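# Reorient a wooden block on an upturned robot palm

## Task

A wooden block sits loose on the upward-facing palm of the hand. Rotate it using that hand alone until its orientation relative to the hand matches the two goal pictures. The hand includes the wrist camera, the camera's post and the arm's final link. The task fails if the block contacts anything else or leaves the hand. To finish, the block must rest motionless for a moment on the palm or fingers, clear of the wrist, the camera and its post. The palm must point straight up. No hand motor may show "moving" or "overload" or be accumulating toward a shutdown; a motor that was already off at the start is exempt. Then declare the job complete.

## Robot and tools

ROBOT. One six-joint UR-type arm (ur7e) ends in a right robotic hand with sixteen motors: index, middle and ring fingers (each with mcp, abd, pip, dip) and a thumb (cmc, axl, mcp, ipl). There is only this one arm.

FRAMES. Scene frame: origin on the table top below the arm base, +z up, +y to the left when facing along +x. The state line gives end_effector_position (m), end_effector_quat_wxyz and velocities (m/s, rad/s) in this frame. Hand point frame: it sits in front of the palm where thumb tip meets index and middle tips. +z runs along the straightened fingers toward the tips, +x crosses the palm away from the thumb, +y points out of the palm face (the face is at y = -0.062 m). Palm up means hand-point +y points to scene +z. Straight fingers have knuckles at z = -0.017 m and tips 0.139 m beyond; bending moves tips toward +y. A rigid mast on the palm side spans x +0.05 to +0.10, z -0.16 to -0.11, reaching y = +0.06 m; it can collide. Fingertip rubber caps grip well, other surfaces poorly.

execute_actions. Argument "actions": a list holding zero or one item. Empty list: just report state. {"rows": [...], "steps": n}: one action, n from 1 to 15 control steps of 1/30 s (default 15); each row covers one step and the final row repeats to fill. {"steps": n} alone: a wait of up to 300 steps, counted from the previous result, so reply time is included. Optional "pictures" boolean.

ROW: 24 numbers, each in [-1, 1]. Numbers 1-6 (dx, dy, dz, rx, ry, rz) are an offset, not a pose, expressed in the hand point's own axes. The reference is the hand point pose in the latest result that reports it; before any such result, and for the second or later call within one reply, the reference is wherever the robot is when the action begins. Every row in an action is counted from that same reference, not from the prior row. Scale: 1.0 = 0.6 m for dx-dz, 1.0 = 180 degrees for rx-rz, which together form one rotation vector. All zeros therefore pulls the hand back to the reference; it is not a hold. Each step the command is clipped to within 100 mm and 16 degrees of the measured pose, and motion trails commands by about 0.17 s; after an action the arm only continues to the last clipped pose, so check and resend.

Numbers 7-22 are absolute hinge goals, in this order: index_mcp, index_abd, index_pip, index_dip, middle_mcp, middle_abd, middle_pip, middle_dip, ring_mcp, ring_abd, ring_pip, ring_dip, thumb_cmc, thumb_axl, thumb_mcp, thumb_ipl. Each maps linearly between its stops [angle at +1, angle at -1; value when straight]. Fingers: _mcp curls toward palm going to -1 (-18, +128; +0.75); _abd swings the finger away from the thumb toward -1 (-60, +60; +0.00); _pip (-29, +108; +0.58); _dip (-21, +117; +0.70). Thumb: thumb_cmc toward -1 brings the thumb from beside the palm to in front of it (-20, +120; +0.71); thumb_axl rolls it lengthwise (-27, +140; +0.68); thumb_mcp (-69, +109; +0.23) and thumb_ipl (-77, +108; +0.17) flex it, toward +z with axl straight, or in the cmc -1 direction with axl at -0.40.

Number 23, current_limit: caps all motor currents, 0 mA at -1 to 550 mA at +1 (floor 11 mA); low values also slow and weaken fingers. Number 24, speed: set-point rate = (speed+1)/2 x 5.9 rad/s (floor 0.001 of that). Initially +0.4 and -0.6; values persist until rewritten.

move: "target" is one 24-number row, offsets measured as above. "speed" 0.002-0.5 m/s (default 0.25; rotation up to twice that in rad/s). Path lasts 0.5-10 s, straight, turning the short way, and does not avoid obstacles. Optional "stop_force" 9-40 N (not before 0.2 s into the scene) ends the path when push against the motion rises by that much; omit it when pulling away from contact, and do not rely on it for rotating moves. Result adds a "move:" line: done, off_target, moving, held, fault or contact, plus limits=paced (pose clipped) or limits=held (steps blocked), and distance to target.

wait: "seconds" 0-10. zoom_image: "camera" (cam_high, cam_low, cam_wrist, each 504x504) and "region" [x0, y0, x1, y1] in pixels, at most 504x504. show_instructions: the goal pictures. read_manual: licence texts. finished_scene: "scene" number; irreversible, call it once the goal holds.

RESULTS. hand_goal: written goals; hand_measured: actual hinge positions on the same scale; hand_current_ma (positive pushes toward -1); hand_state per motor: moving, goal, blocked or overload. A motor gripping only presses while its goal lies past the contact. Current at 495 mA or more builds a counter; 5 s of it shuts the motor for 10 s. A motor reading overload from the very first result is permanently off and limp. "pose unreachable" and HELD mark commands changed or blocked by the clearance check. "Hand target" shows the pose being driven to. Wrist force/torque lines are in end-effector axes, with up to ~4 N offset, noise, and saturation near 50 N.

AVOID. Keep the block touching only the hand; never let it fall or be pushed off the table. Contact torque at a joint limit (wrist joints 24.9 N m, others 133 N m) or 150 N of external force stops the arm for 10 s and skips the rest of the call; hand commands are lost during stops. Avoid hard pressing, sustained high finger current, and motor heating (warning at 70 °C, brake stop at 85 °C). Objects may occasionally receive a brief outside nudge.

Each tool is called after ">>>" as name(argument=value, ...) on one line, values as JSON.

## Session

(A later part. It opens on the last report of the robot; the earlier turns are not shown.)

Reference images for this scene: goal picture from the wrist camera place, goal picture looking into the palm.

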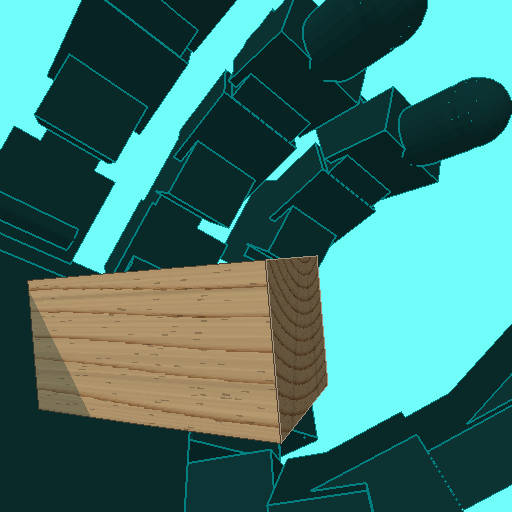

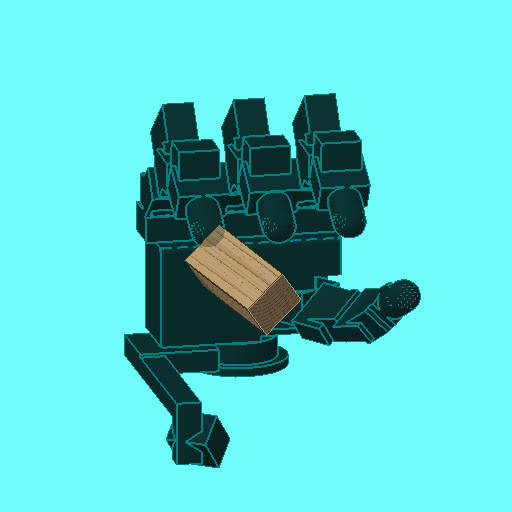

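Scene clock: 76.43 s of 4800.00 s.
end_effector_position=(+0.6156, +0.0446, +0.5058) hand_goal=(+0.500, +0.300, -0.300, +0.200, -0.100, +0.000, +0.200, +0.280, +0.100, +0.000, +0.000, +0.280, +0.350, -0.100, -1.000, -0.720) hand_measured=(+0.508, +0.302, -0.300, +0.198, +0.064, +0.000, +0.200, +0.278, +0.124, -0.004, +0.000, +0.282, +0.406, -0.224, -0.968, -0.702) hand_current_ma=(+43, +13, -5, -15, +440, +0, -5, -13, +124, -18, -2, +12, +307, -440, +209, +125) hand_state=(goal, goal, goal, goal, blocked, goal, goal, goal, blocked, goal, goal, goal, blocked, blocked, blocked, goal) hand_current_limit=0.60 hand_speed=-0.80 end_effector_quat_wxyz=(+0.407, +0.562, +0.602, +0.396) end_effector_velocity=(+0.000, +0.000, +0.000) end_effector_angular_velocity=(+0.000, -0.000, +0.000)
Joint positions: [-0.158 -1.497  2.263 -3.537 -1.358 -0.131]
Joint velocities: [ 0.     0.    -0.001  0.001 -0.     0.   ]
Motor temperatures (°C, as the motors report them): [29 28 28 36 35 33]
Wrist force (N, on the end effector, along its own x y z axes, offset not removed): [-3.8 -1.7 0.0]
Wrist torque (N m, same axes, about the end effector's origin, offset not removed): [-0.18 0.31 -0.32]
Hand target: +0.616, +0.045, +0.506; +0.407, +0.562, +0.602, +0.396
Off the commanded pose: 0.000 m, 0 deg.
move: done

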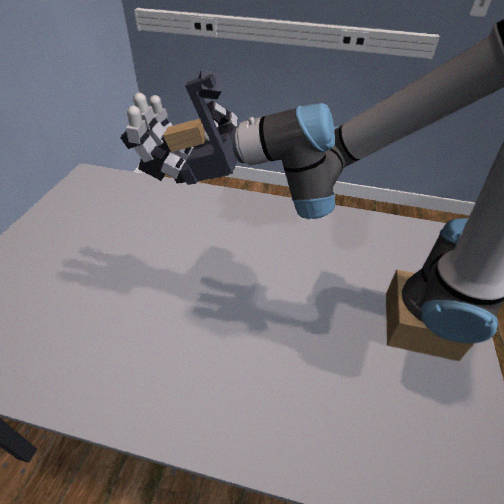

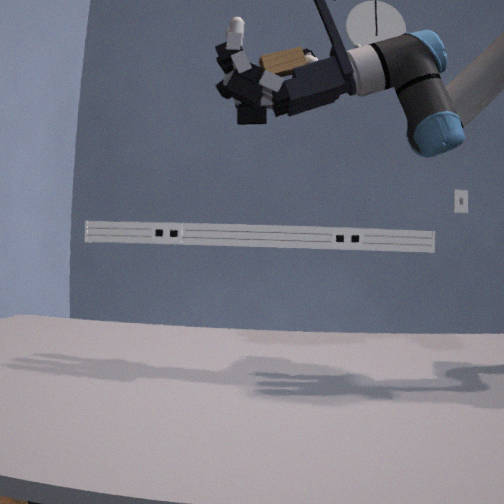

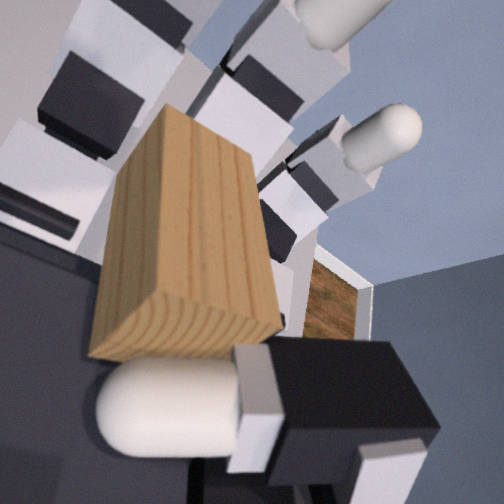

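Pinched. Lift the near end.

>>> move(target=[0,0,0,0,0,0,0.3,0.3,-0.1,0.2,0.03,0,0.2,0.28,0.1,0,0,0.28,0.45,-0.1,-0.65,-0.75,0.6,-0.88])

>>> zoom_image(camera="cam_high", region=[90,60,270,210])

Scene clock: 81.57 s of 4800.00 s.
end_effector_position=(+0.6156, +0.0446, +0.5058) hand_goal=(+0.300, +0.300, -0.100, +0.200, +0.030, +0.000, +0.200, +0.280, +0.100, +0.000, +0.000, +0.280, +0.450, -0.100, -0.650, -0.750) hand_measured=(+0.322, +0.302, -0.102, +0.198, +0.104, +0.000, +0.200, +0.278, +0.124, -0.004, +0.000, +0.282, +0.462, -0.210, -0.646, -0.750) hand_current_ma=(+128, +13, -6, -15, +393, +0, -4, -13, +124, -18, -2, +12, +64, -440, +22, -3) hand_state=(blocked, goal, goal, goal, blocked, goal, goal, goal, blocked, goal, goal, goal, goal, blocked, goal, goal) hand_current_limit=0.60 hand_speed=-0.88 end_effector_quat_wxyz=(+0.407, +0.562, +0.602, +0.396) end_effector_velocity=(-0.000, -0.000, -0.000) end_effector_angular_velocity=(+0.000, +0.000, -0.001)
Joint positions: [-0.158 -1.497  2.263 -3.537 -1.358 -0.131]
Joint velocities: [-0.001 -0.001  0.002 -0.001  0.     0.   ]
Motor temperatures (°C, as the motors report them): [29 28 28 36 35 33]
Wrist force (N, on the end effector, along its own x y z axes, offset not removed): [-1.9 -1.2 0.1]
Wrist torque (N m, same axes, about the end effector's origin, offset not removed): [-0.15 0.01 -0.03]
Hand target: +0.616, +0.045, +0.506; +0.407, +0.562, +0.602, +0.396
Off the commanded pose: 0.000 m, 0 deg.
After step 90, 0.33 s passed at rest.
move: done

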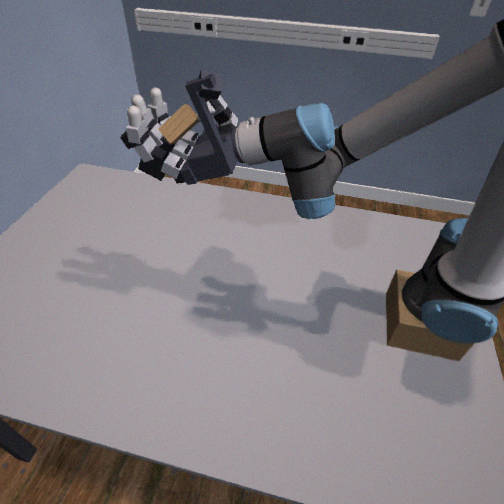

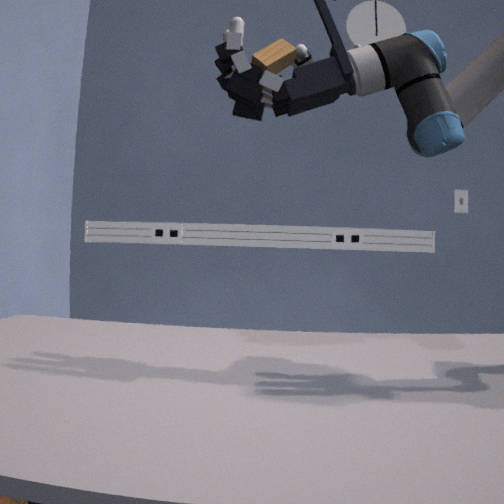

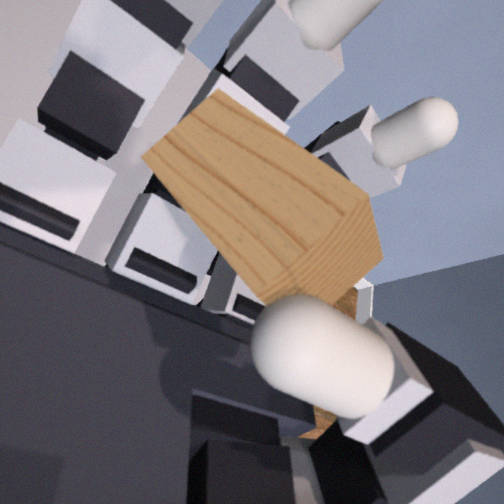

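Region (90, 60, 270, 210) of cam_high's 504x504 image, scaled by 2.800, with more detail than that image has.

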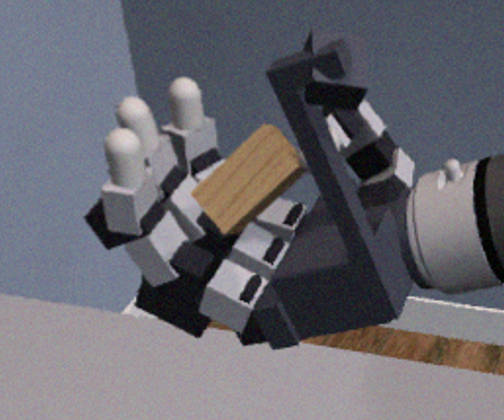

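>>> move(target=[0,0,0,0,0,0,0.3,0.3,-0.1,0.2,0.25,0,0.2,0.28,0.2,0,0,0.28,0.4,0.05,-0.6,-0.6,0.6,-0.92])

>>> zoom_image(camera="cam_high", region=[90,60,270,210])

Scene clock: 87.33 s of 4800.00 s.
end_effector_position=(+0.6156, +0.0446, +0.5058) hand_goal=(+0.300, +0.300, -0.100, +0.200, +0.250, +0.000, +0.200, +0.280, +0.200, +0.000, +0.000, +0.280, +0.400, +0.050, -0.600, -0.600) hand_measured=(+0.322, +0.302, -0.102, +0.198, +0.294, -0.002, +0.204, +0.278, +0.208, -0.004, +0.000, +0.282, +0.412, -0.066, -0.600, -0.606) hand_current_ma=(+128, +13, -6, -15, +240, -8, +24, -13, +44, -18, -2, +12, +62, -440, +1, -35) hand_state=(blocked, goal, goal, goal, blocked, goal, goal, goal, goal, goal, goal, goal, goal, blocked, goal, goal) hand_current_limit=0.60 hand_speed=-0.92 end_effector_quat_wxyz=(+0.407, +0.562, +0.602, +0.396) end_effector_velocity=(-0.000, -0.001, -0.001) end_effector_angular_velocity=(+0.001, +0.002, -0.001)
Joint positions: [-0.158 -1.497  2.263 -3.537 -1.358 -0.131]
Joint velocities: [-0.001 -0.001  0.002  0.001  0.     0.   ]
Motor temperatures (°C, as the motors report them): [29 29 28 36 35 33]
Wrist force (N, on the end effector, along its own x y z axes, offset not removed): [-1.7 -0.1 -0.8]
Wrist torque (N m, same axes, about the end effector's origin, offset not removed): [0.00 0.06 -0.05]
Hand target: +0.616, +0.045, +0.506; +0.407, +0.562, +0.602, +0.396
Off the commanded pose: 0.000 m, 0 deg.
After step 90, 1.23 s passed at rest.
move: done

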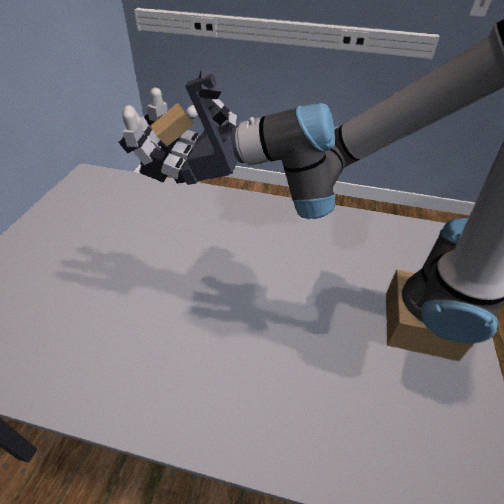

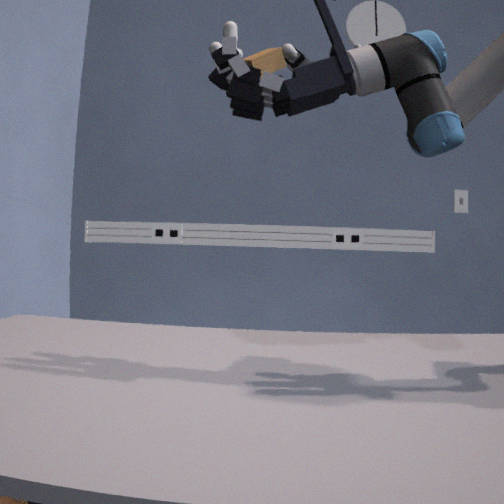

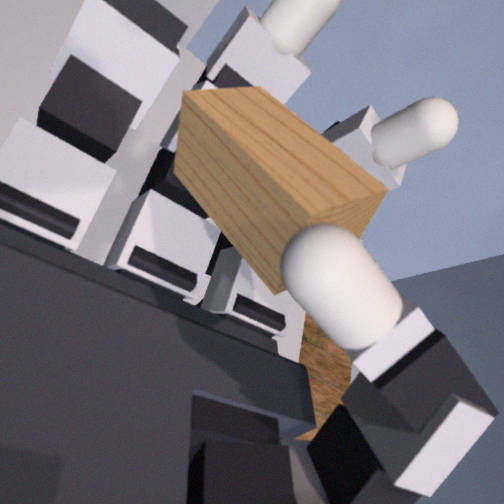

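Region (90, 60, 270, 210) of cam_high's 504x504 image, scaled by 2.800, with more detail than that image has.

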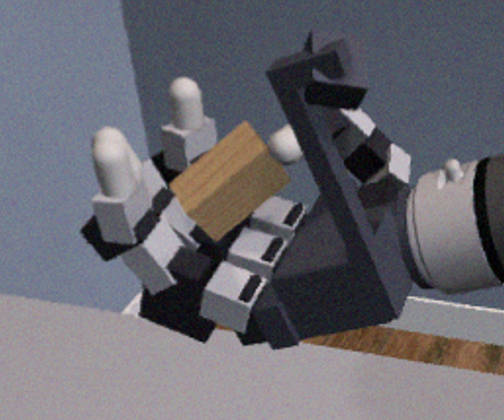

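>>> move(target=[0,0,0,0,0,0,0.35,0.3,-0.1,0.2,0.36,0,0.1,0.28,0.3,0,0,0.28,0.22,0.15,-0.45,-0.52,0.6,-0.93])

>>> move(target=[0,0,0,0,0,0,0.35,0.3,-0.1,0.2,0.46,0,0.05,0.28,0.35,0,0,0.28,0.05,0.27,-0.32,-0.43,0.6,-0.93])

>>> zoom_image(camera="cam_high", region=[90,60,270,210])

Scene clock: 98.17 s of 4800.00 s.
end_effector_position=(+0.6156, +0.0446, +0.5058) hand_goal=(+0.350, +0.300, -0.100, +0.200, +0.360, +0.000, +0.100, +0.280, +0.300, +0.000, +0.000, +0.280, +0.220, +0.150, -0.450, -0.520) hand_measured=(+0.358, +0.302, -0.100, +0.198, +0.404, -0.002, +0.116, +0.278, +0.308, -0.004, +0.000, +0.282, +0.242, +0.008, -0.442, -0.518) hand_current_ma=(+43, +13, -5, -15, +241, -11, +84, -13, +47, -18, -2, +12, +118, -439, +59, +12) hand_state=(goal, goal, goal, goal, blocked, goal, goal, goal, goal, goal, goal, goal, blocked, blocked, goal, goal) hand_current_limit=0.60 hand_speed=-0.93 end_effector_quat_wxyz=(+0.407, +0.562, +0.602, +0.396) end_effector_velocity=(-0.000, +0.000, -0.000) end_effector_angular_velocity=(+0.000, +0.001, -0.000)
Joint positions: [-0.158 -1.497  2.263 -3.537 -1.358 -0.131]
Joint velocities: [ 0.    -0.001  0.001  0.    -0.     0.   ]
Motor temperatures (°C, as the motors report them): [29 29 28 36 35 33]
Wrist force (N, on the end effector, along its own x y z axes, offset not removed): [-1.2 -0.8 -0.6]
Wrist torque (N m, same axes, about the end effector's origin, offset not removed): [-0.06 -0.01 0.01]
Hand target: +0.616, +0.045, +0.506; +0.407, +0.562, +0.602, +0.396
Off the commanded pose: 0.000 m, 0 deg.
After step 90, 6.47 s passed at rest.
move: done

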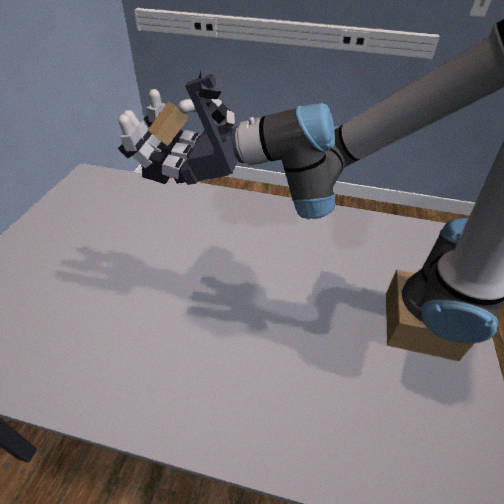

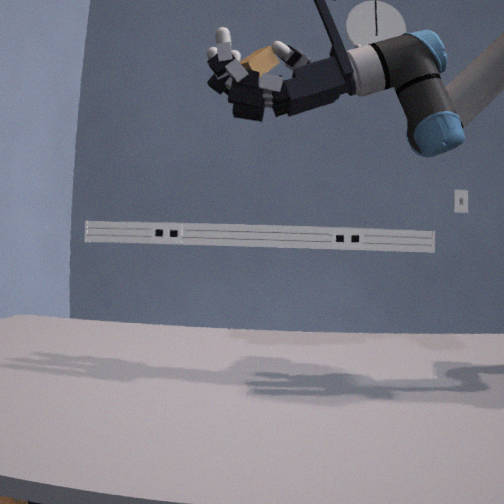

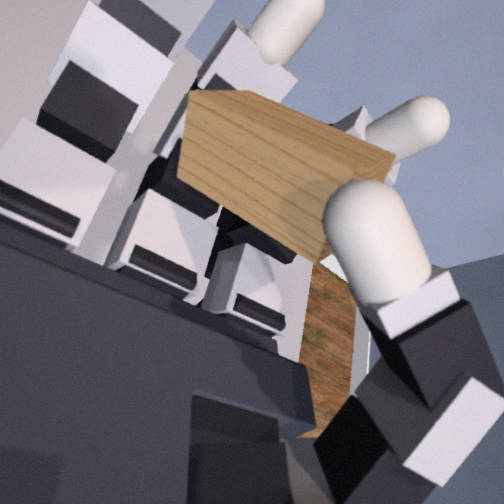

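Scene clock: 99.90 s of 4800.00 s.
end_effector_position=(+0.6156, +0.0446, +0.5058) hand_goal=(+0.350, +0.300, -0.100, +0.200, +0.460, +0.000, +0.050, +0.280, +0.350, +0.000, +0.000, +0.280, +0.050, +0.270, -0.320, -0.430) hand_measured=(+0.360, +0.302, -0.100, +0.198, +0.484, -0.002, +0.060, +0.278, +0.360, -0.004, +0.000, +0.282, +0.058, +0.272, -0.328, -0.434) hand_current_ma=(+55, +12, -3, -15, +124, -11, +45, -12, +54, -17, -2, +12, +40, +8, -56, -29) hand_state=(goal, goal, goal, goal, blocked, goal, goal, goal, goal, goal, goal, goal, goal, goal, goal, goal) hand_current_limit=0.60 hand_speed=-0.93 end_effector_quat_wxyz=(+0.407, +0.562, +0.602, +0.396) end_effector_velocity=(-0.000, -0.001, +0.000) end_effector_angular_velocity=(+0.000, -0.001, -0.001)
Joint positions: [-0.158 -1.497  2.263 -3.537 -1.358 -0.131]
Joint velocities: [-0.001 -0.001  0.001 -0.001 -0.     0.   ]
Motor temperatures (°C, as the motors report them): [29 29 28 36 35 33]
Wrist force (N, on the end effector, along its own x y z axes, offset not removed): [-1.4 -1.2 0.5]
Wrist torque (N m, same axes, about the end effector's origin, offset not removed): [-0.17 0.08 -0.02]
Hand target: +0.616, +0.045, +0.506; +0.407, +0.562, +0.602, +0.396
Off the commanded pose: 0.000 m, 0 deg.
move: done

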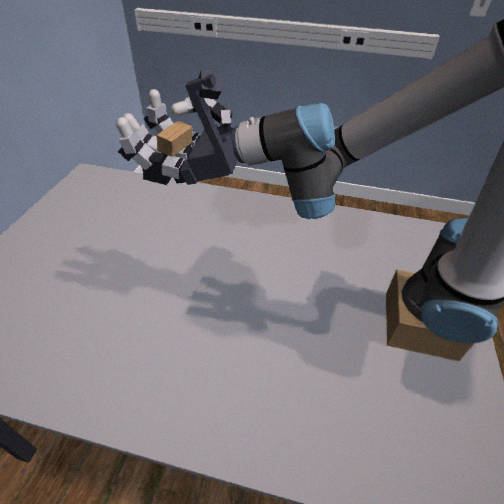

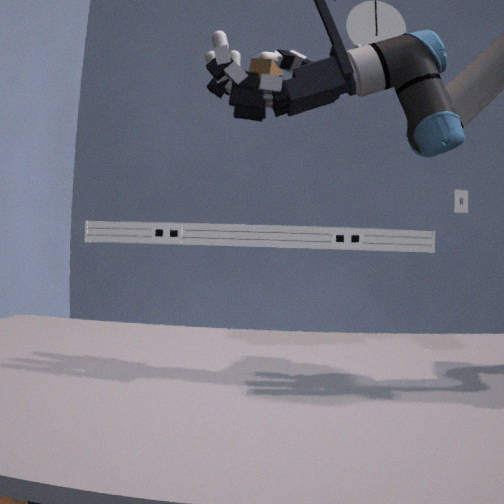

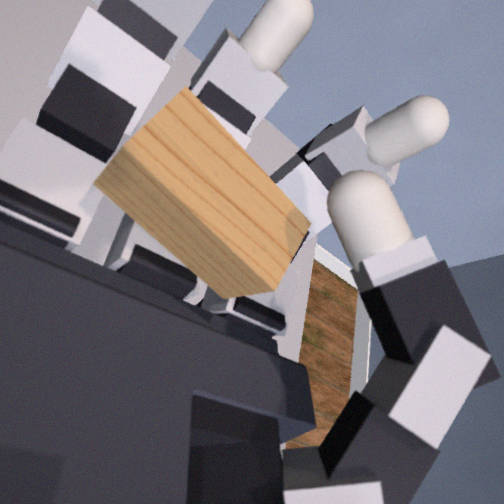

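Region (90, 60, 270, 210) of cam_high's 504x504 image, scaled by 2.800, with more detail than that image has.

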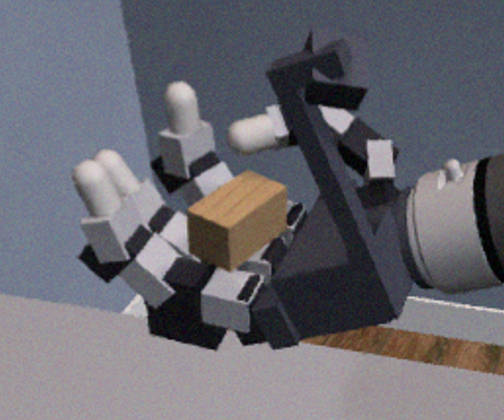

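>>> move(target=[0,0,0,0,0,0,0.6,0.3,-0.3,0.2,0.8,0,-0.4,0.28,0.2,0,0,0.28,-0.2,1,-0.4,-0.2,0.6,-0.8])

>>> move(target=[0,0,0,0,0,0,0.6,0.3,-0.3,0.2,0.95,0,-0.5,0.28,0.1,0,0,0.28,-0.5,1,-0.55,-0.35,0.6,-0.8])

>>> zoom_image(camera="cam_high", region=[90,60,270,210])

Scene clock: 107.83 s of 4800.00 s.
end_effector_position=(+0.6156, +0.0446, +0.5058) hand_goal=(+0.600, +0.300, -0.300, +0.200, +0.800, +0.000, -0.400, +0.280, +0.200, +0.000, +0.000, +0.280, -0.200, +1.000, -0.400, -0.200) hand_measured=(+0.610, +0.302, -0.294, +0.198, +0.810, -0.002, -0.390, +0.278, +0.224, -0.004, +0.000, +0.282, -0.194, +0.998, -0.404, -0.204) hand_current_ma=(+53, +12, +33, -14, +57, -10, +52, -12, +132, -16, -1, +12, +34, -8, -22, -33) hand_state=(goal, goal, goal, goal, goal, goal, goal, goal, blocked, goal, goal, goal, goal, goal, goal, goal) hand_current_limit=0.60 hand_speed=-0.80 end_effector_quat_wxyz=(+0.407, +0.562, +0.602, +0.396) end_effector_velocity=(-0.000, -0.000, +0.000) end_effector_angular_velocity=(-0.000, -0.001, -0.001)
Joint positions: [-0.158 -1.497  2.263 -3.537 -1.358 -0.131]
Joint velocities: [-0.001 -0.    -0.    -0.    -0.    -0.   ]
Motor temperatures (°C, as the motors report them): [29 29 28 36 35 33]
Wrist force (N, on the end effector, along its own x y z axes, offset not removed): [-2.0 -2.4 -1.9]
Wrist torque (N m, same axes, about the end effector's origin, offset not removed): [-0.08 0.20 -0.05]
Hand target: +0.616, +0.045, +0.506; +0.407, +0.562, +0.602, +0.396
Off the commanded pose: 0.000 m, 0 deg.
After step 90, 2.87 s passed at rest.
move: done

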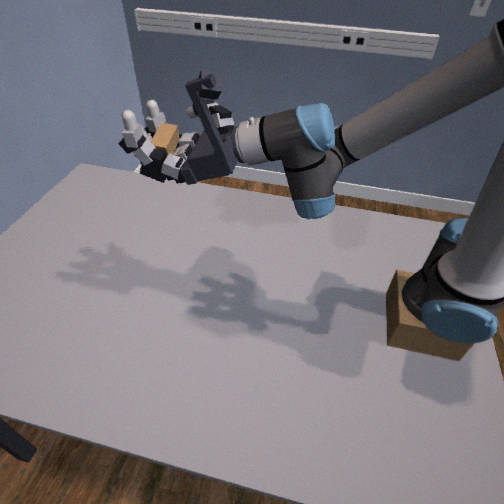

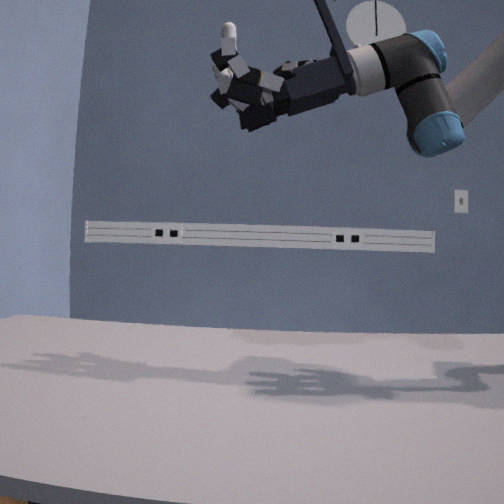

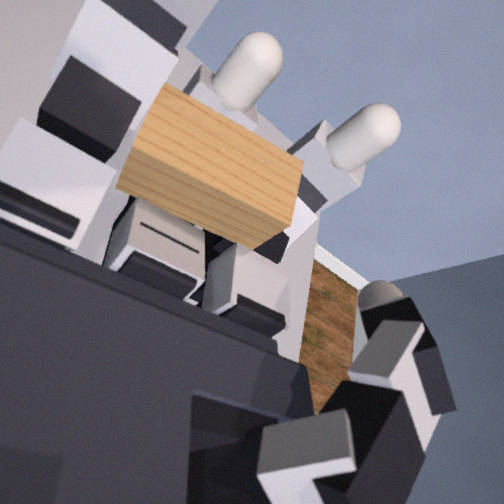

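Scene clock: 108.73 s of 4800.00 s.
end_effector_position=(+0.6156, +0.0446, +0.5058) hand_goal=(+0.600, +0.300, -0.300, +0.200, +0.950, +0.000, -0.500, +0.280, +0.100, +0.000, +0.000, +0.280, -0.500, +1.000, -0.550, -0.350) hand_measured=(+0.610, +0.302, -0.294, +0.198, +0.958, -0.002, -0.490, +0.278, +0.124, -0.004, +0.000, +0.282, -0.490, +0.998, -0.554, -0.350) hand_current_ma=(+53, +12, +33, -14, +43, -10, +46, -12, +129, -16, -1, +12, +52, -7, -21, +7) hand_state=(goal, goal, goal, goal, goal, goal, goal, goal, blocked, goal, goal, goal, goal, goal, goal, goal) hand_current_limit=0.60 hand_speed=-0.80 end_effector_quat_wxyz=(+0.407, +0.562, +0.602, +0.396) end_effector_velocity=(+0.000, -0.000, -0.000) end_effector_angular_velocity=(+0.000, +0.001, -0.001)
Joint positions: [-0.158 -1.497  2.263 -3.537 -1.358 -0.131]
Joint velocities: [-0.001  0.     0.     0.     0.    -0.   ]
Motor temperatures (°C, as the motors report them): [29 29 28 36 35 33]
Wrist force (N, on the end effector, along its own x y z axes, offset not removed): [-1.5 -0.6 -0.9]
Wrist torque (N m, same axes, about the end effector's origin, offset not removed): [0.06 0.03 -0.02]
Hand target: +0.616, +0.045, +0.506; +0.407, +0.562, +0.602, +0.396
Off the commanded pose: 0.000 m, 0 deg.
move: done

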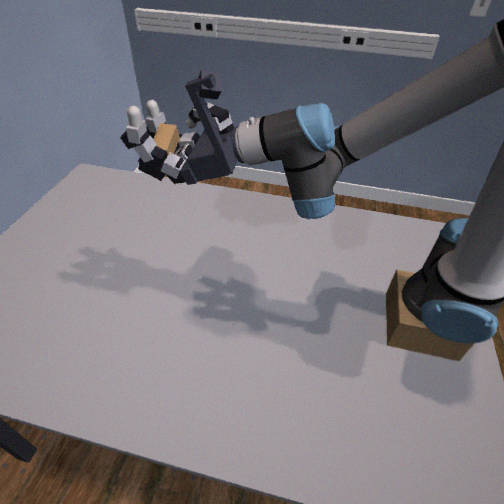

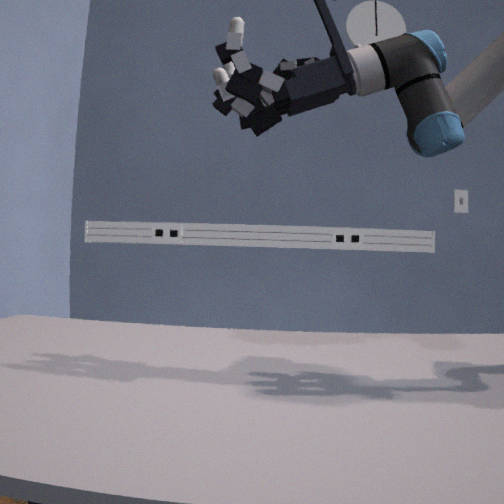

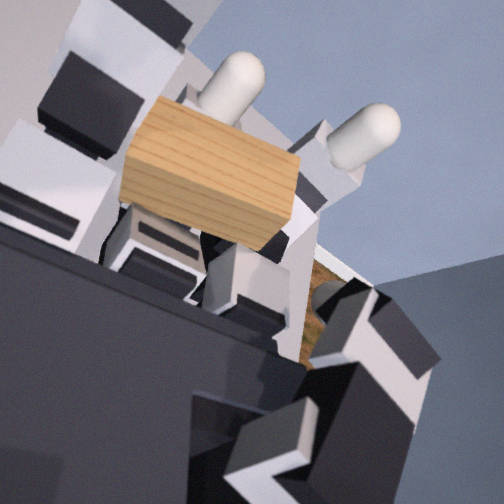

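Region (90, 60, 270, 210) of cam_high's 504x504 image, scaled by 2.800, with more detail than that image has.

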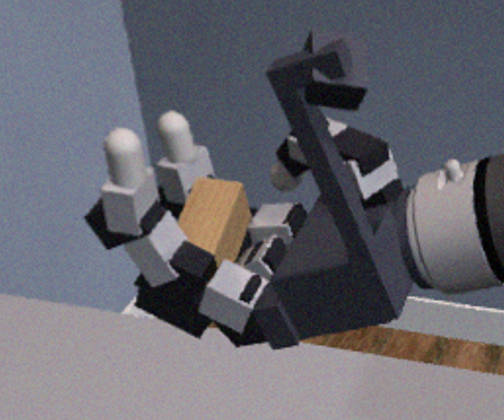

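>>> move(target=[0,0,0,0,0,0,0.5,-0.2,0.4,0.2,0.95,0,-0.5,0.28,0.4,0,0.2,0.28,-0.57,0.6,-0.5,-0.2,0.6,-0.8])

>>> move(target=[0,0,0,0,0,0,0.3,-0.4,0.55,0.2,0.95,0,-0.5,0.28,0.4,0,0.2,0.28,-0.57,0.6,-0.5,-0.2,0.6,-0.88])

>>> zoom_image(camera="cam_high", region=[90,60,270,210])

Scene clock: 117.67 s of 4800.00 s.
end_effector_position=(+0.6156, +0.0446, +0.5058) hand_goal=(+0.500, -0.200, +0.400, +0.200, +0.950, +0.000, -0.500, +0.280, +0.400, +0.000, +0.200, +0.280, -0.570, +0.600, -0.500, -0.200) hand_measured=(+0.526, -0.198, +0.400, +0.198, +0.958, -0.002, -0.492, +0.278, +0.418, -0.008, +0.202, +0.282, -0.556, +0.700, -0.506, -0.204) hand_current_ma=(+141, +13, +2, -12, +46, -10, +45, -12, +100, -38, +8, +12, +76, +440, -41, -33) hand_state=(blocked, goal, goal, goal, goal, goal, goal, goal, goal, goal, goal, goal, goal, blocked, goal, goal) hand_current_limit=0.60 hand_speed=-0.80 end_effector_quat_wxyz=(+0.407, +0.562, +0.602, +0.396) end_effector_velocity=(+0.000, +0.000, +0.000) end_effector_angular_velocity=(+0.000, -0.000, +0.000)
Joint positions: [-0.158 -1.497  2.263 -3.537 -1.358 -0.131]
Joint velocities: [ 0.     0.001 -0.001 -0.     0.     0.   ]
Motor temperatures (°C, as the motors report them): [29 29 28 36 35 33]
Wrist force (N, on the end effector, along its own x y z axes, offset not removed): [-0.9 -1.2 -0.1]
Wrist torque (N m, same axes, about the end effector's origin, offset not removed): [-0.11 -0.13 0.05]
Hand target: +0.616, +0.045, +0.506; +0.407, +0.562, +0.602, +0.396
Off the commanded pose: 0.000 m, 0 deg.
After step 90, 4.23 s passed at rest.
move: done

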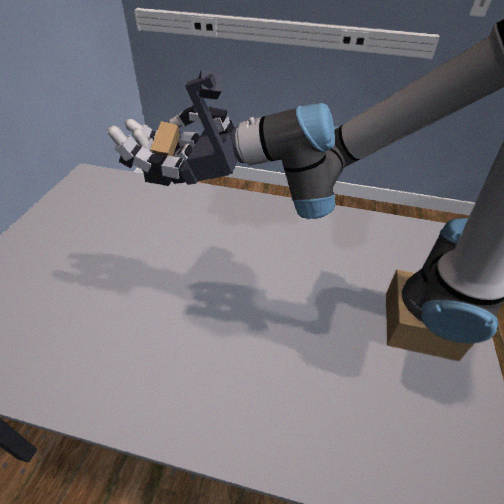

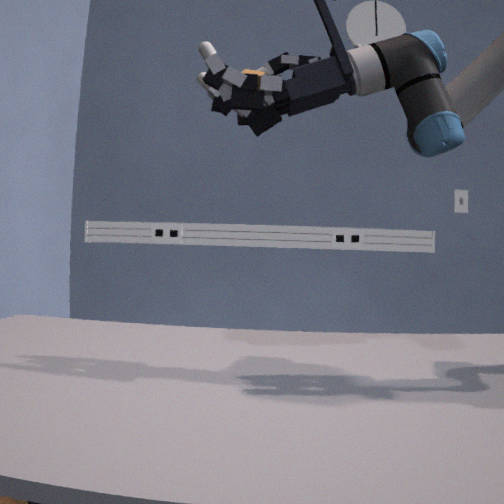

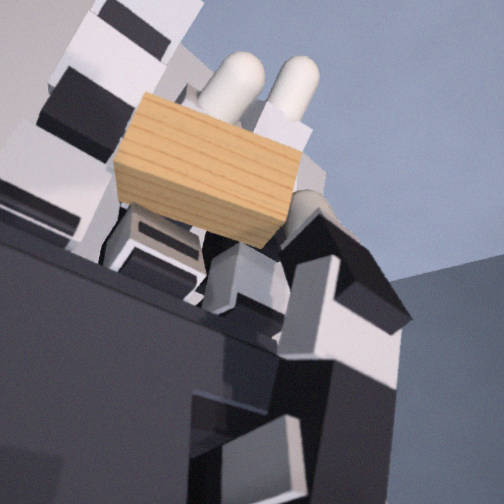

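Scene clock: 118.50 s of 4800.00 s.
end_effector_position=(+0.6156, +0.0446, +0.5058) hand_goal=(+0.300, -0.400, +0.550, +0.200, +0.950, +0.000, -0.500, +0.280, +0.400, +0.000, +0.200, +0.280, -0.570, +0.600, -0.500, -0.200) hand_measured=(+0.416, -0.266, +0.558, +0.198, +0.950, -0.016, -0.506, +0.278, +0.418, -0.012, +0.202, +0.282, -0.552, +0.690, -0.488, -0.198) hand_current_ma=(+438, +440, +44, -8, +2, -73, -32, -12, +100, -55, +9, +12, +94, +439, +82, +18) hand_state=(blocked, blocked, goal, goal, goal, goal, goal, goal, goal, goal, goal, goal, goal, blocked, goal, goal) hand_current_limit=0.60 hand_speed=-0.88 end_effector_quat_wxyz=(+0.407, +0.562, +0.602, +0.396) end_effector_velocity=(-0.000, +0.001, +0.001) end_effector_angular_velocity=(-0.001, -0.002, +0.002)
Joint positions: [-0.158 -1.497  2.263 -3.537 -1.358 -0.131]
Joint velocities: [ 0.001 -0.    -0.001 -0.001 -0.    -0.   ]
Motor temperatures (°C, as the motors report them): [29 29 28 36 35 33]
Wrist force (N, on the end effector, along its own x y z axes, offset not removed): [0.1 -1.1 0.1]
Wrist torque (N m, same axes, about the end effector's origin, offset not removed): [-0.09 -0.21 0.14]
Hand target: +0.616, +0.045, +0.506; +0.407, +0.562, +0.602, +0.396
Off the commanded pose: 0.000 m, 0 deg.
move: done

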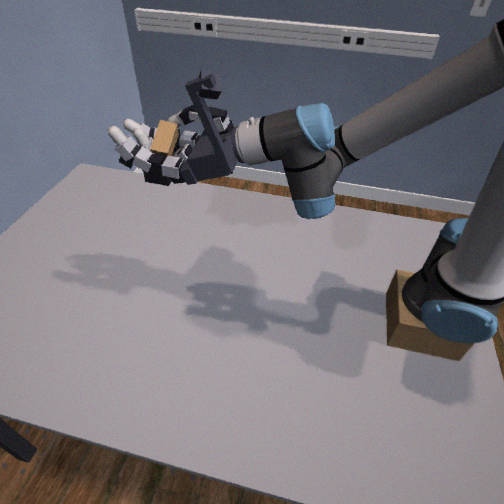

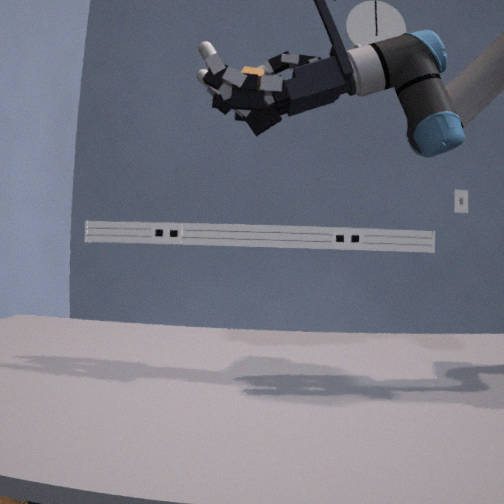

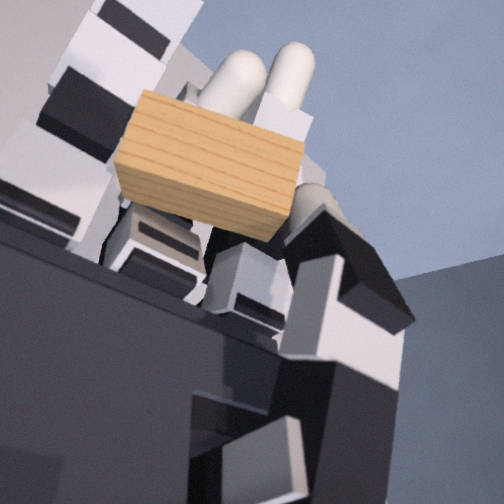

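Region (90, 60, 270, 210) of cam_high's 504x504 image, scaled by 2.800, with more detail than that image has.

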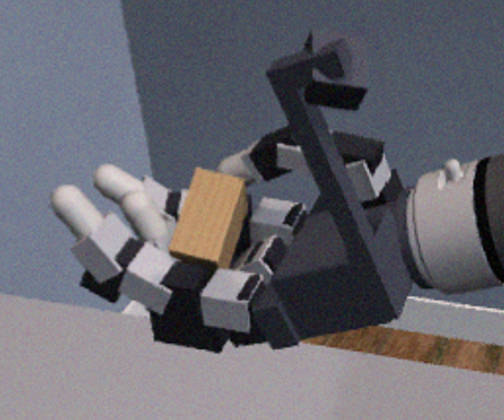

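The thumb holds the end face against the ring finger. Lift with it.

>>> move(target=[0,0,0,0,0,0,0.25,-0.2,0.55,0.2,0.95,0,-0.4,0.28,0.45,0,0.2,0.28,-0.6,0.5,-0.33,-0.2,0.6,-0.93])

>>> zoom_image(camera="cam_high", region=[90,60,270,210])

Scene clock: 126.40 s of 4800.00 s.
end_effector_position=(+0.6156, +0.0446, +0.5058) hand_goal=(+0.250, -0.200, +0.550, +0.200, +0.950, +0.000, -0.400, +0.280, +0.450, +0.000, +0.200, +0.280, -0.600, +0.500, -0.330, -0.200) hand_measured=(+0.276, -0.204, +0.560, +0.198, +0.958, -0.004, -0.400, +0.278, +0.480, -0.012, +0.202, +0.282, -0.560, +0.542, -0.314, -0.194) hand_current_ma=(+143, -19, +46, -8, +47, -14, +0, -12, +160, -55, +11, +12, +220, +282, +110, +45) hand_state=(blocked, goal, goal, goal, goal, goal, goal, goal, blocked, goal, goal, goal, blocked, blocked, goal, goal) hand_current_limit=0.60 hand_speed=-0.93 end_effector_quat_wxyz=(+0.407, +0.562, +0.602, +0.396) end_effector_velocity=(-0.000, +0.000, -0.000) end_effector_angular_velocity=(-0.000, +0.001, +0.000)
Joint positions: [-0.158 -1.497  2.263 -3.537 -1.358 -0.131]
Joint velocities: [ 0.     0.     0.001 -0.    -0.    -0.   ]
Motor temperatures (°C, as the motors report them): [29 29 28 36 35 33]
Wrist force (N, on the end effector, along its own x y z axes, offset not removed): [-0.9 -0.2 -0.5]
Wrist torque (N m, same axes, about the end effector's origin, offset not removed): [0.04 -0.14 0.04]
Hand target: +0.616, +0.045, +0.506; +0.407, +0.562, +0.602, +0.396
Off the commanded pose: 0.000 m, 0 deg.
After step 90, 3.37 s passed at rest.
move: done

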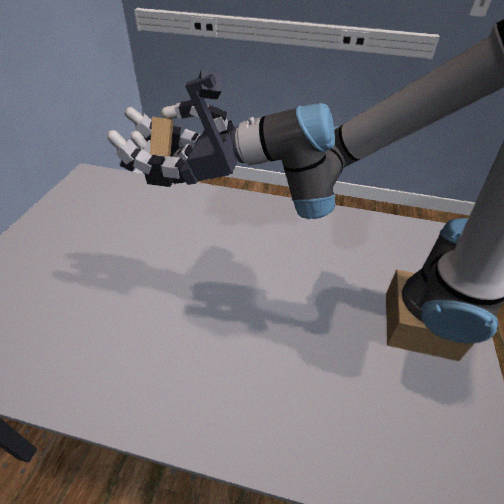

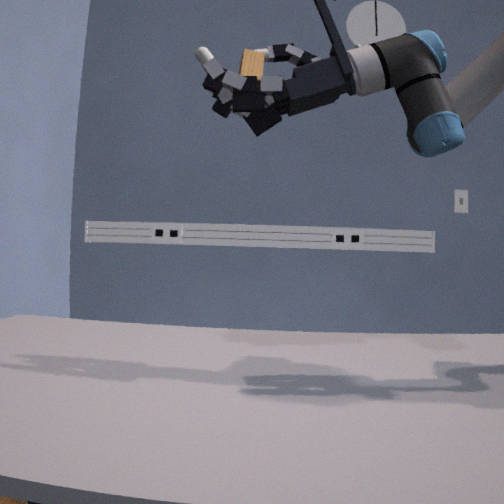

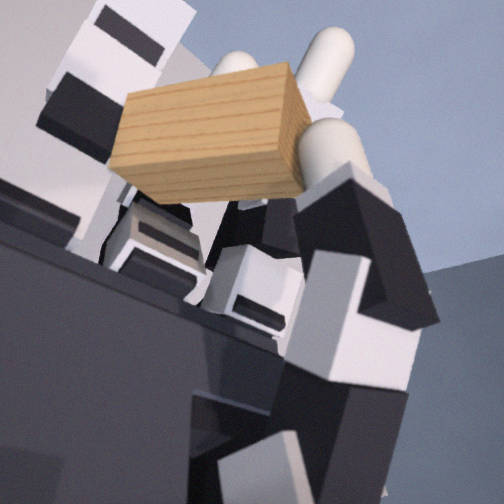

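Region (90, 60, 270, 210) of cam_high's 504x504 image, scaled by 2.800, with more detail than that image has.

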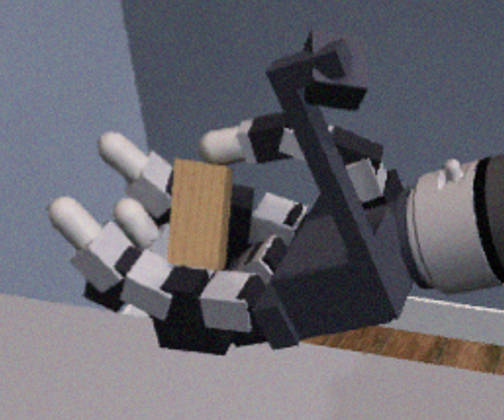

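>>> move(target=[0,0,0,0,0,0,0.25,-0.2,0.55,0.2,0.95,-0.1,-0.7,0,0.45,0,0.2,0.28,-0.6,0.48,-0.33,-0.2,0.6,-0.9])

>>> zoom_image(camera="cam_high", region=[90,60,270,210])

Scene clock: 134.17 s of 4800.00 s.
end_effector_position=(+0.6156, +0.0446, +0.5058) hand_goal=(+0.250, -0.200, +0.550, +0.200, +0.950, -0.100, -0.700, +0.000, +0.450, +0.000, +0.200, +0.280, -0.600, +0.480, -0.330, -0.200) hand_measured=(+0.276, -0.204, +0.560, +0.198, +0.974, -0.098, -0.652, +0.018, +0.484, -0.012, +0.202, +0.282, -0.560, +0.508, -0.302, -0.190) hand_current_ma=(+143, -19, +46, -8, +127, +13, +240, +93, +184, -55, +13, +12, +220, +193, +179, +65) hand_state=(blocked, goal, goal, goal, blocked, goal, blocked, goal, blocked, goal, goal, goal, blocked, blocked, blocked, goal) hand_current_limit=0.60 hand_speed=-0.90 end_effector_quat_wxyz=(+0.407, +0.562, +0.602, +0.396) end_effector_velocity=(+0.000, +0.000, -0.000) end_effector_angular_velocity=(+0.000, +0.001, +0.000)
Joint positions: [-0.158 -1.497  2.263 -3.537 -1.358 -0.131]
Joint velocities: [ 0.     0.     0.     0.001 -0.     0.   ]
Motor temperatures (°C, as the motors report them): [29 29 28 36 35 33]
Wrist force (N, on the end effector, along its own x y z axes, offset not removed): [-2.6 -0.5 -0.5]
Wrist torque (N m, same axes, about the end effector's origin, offset not removed): [-0.01 0.16 -0.20]
Hand target: +0.616, +0.045, +0.506; +0.407, +0.562, +0.602, +0.396
Off the commanded pose: 0.000 m, 0 deg.
After step 90, 3.33 s passed at rest.
move: done

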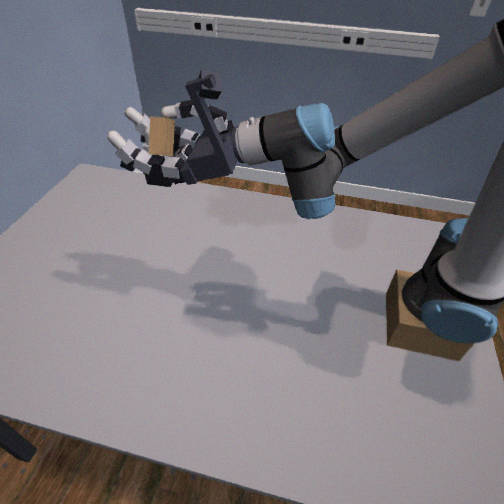

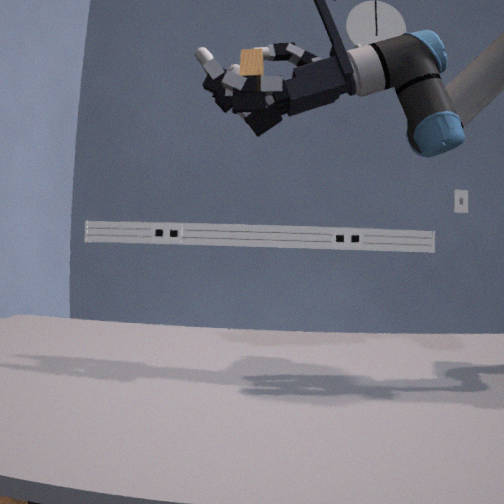

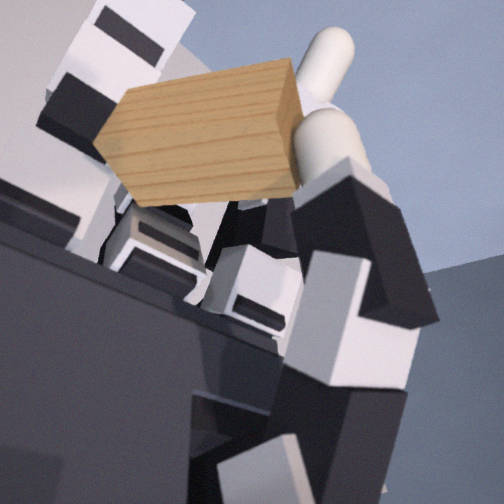

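Region (90, 60, 270, 210) of cam_high's 504x504 image, scaled by 2.800, with more detail than that image has.

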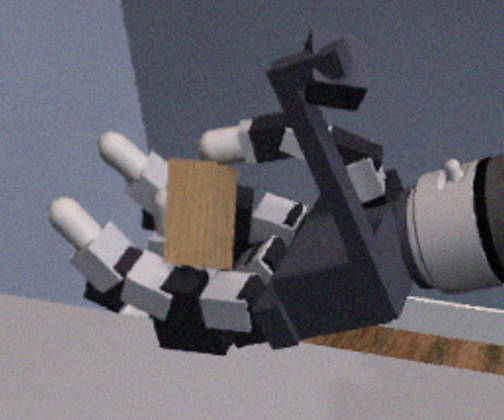

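>>> move(target=[0,0,0,0,0,0,0.3,-0.1,0.55,0.2,0.95,-0.1,-0.85,-0.25,0.45,0,0.2,0.28,-0.6,0.5,-0.33,-0.2,0.6,-0.9])

>>> zoom_image(camera="cam_high", region=[90,60,270,210])

Scene clock: 142.40 s of 4800.00 s.
end_effector_position=(+0.6156, +0.0446, +0.5058) hand_goal=(+0.300, -0.100, +0.550, +0.200, +0.950, -0.100, -0.850, -0.250, +0.450, +0.000, +0.200, +0.280, -0.600, +0.500, -0.330, -0.200) hand_measured=(+0.308, -0.104, +0.558, +0.198, +0.982, -0.102, -0.798, -0.224, +0.484, -0.002, +0.202, +0.282, -0.574, +0.508, -0.304, -0.190) hand_current_ma=(+50, -18, +45, -8, +167, -13, +258, +136, +184, -11, +13, +12, +141, +61, +168, +65) hand_state=(goal, goal, goal, goal, blocked, goal, blocked, blocked, blocked, goal, goal, goal, blocked, goal, blocked, goal) hand_current_limit=0.60 hand_speed=-0.90 end_effector_quat_wxyz=(+0.407, +0.562, +0.602, +0.396) end_effector_velocity=(-0.000, +0.000, +0.001) end_effector_angular_velocity=(-0.000, -0.001, +0.001)
Joint positions: [-0.158 -1.497  2.263 -3.537 -1.358 -0.131]
Joint velocities: [ 0. -0. -0. -0. -0. -0.]
Motor temperatures (°C, as the motors report them): [29 29 28 36 35 33]
Wrist force (N, on the end effector, along its own x y z axes, offset not removed): [-1.8 -0.8 -0.2]
Wrist torque (N m, same axes, about the end effector's origin, offset not removed): [-0.01 0.05 -0.02]
Hand target: +0.616, +0.045, +0.506; +0.407, +0.562, +0.602, +0.396
Off the commanded pose: 0.000 m, 0 deg.
After step 90, 3.97 s passed at rest.
move: done

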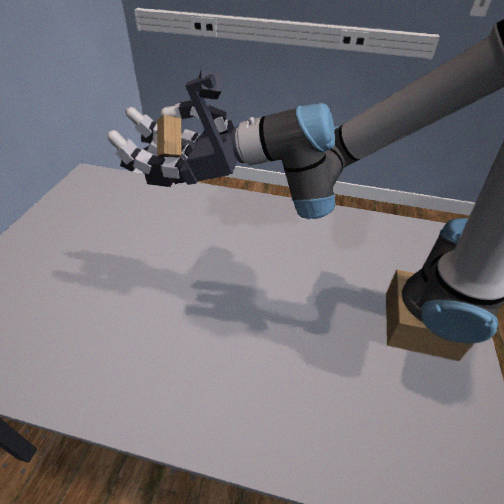

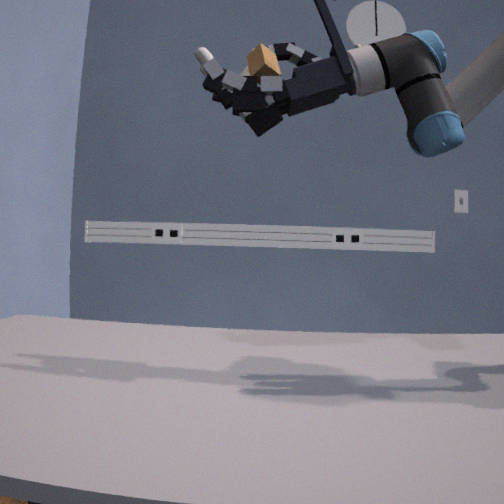

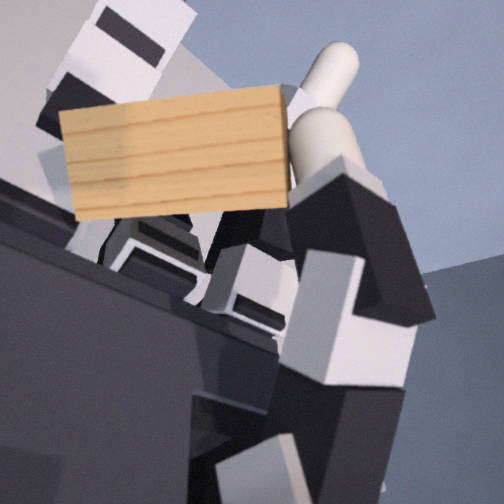

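Region (90, 60, 270, 210) of cam_high's 504x504 image, scaled by 2.800, with more detail than that image has.

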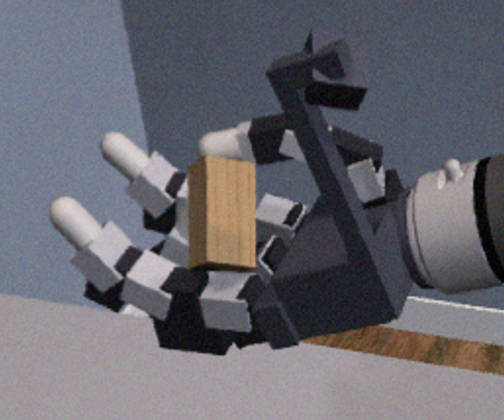

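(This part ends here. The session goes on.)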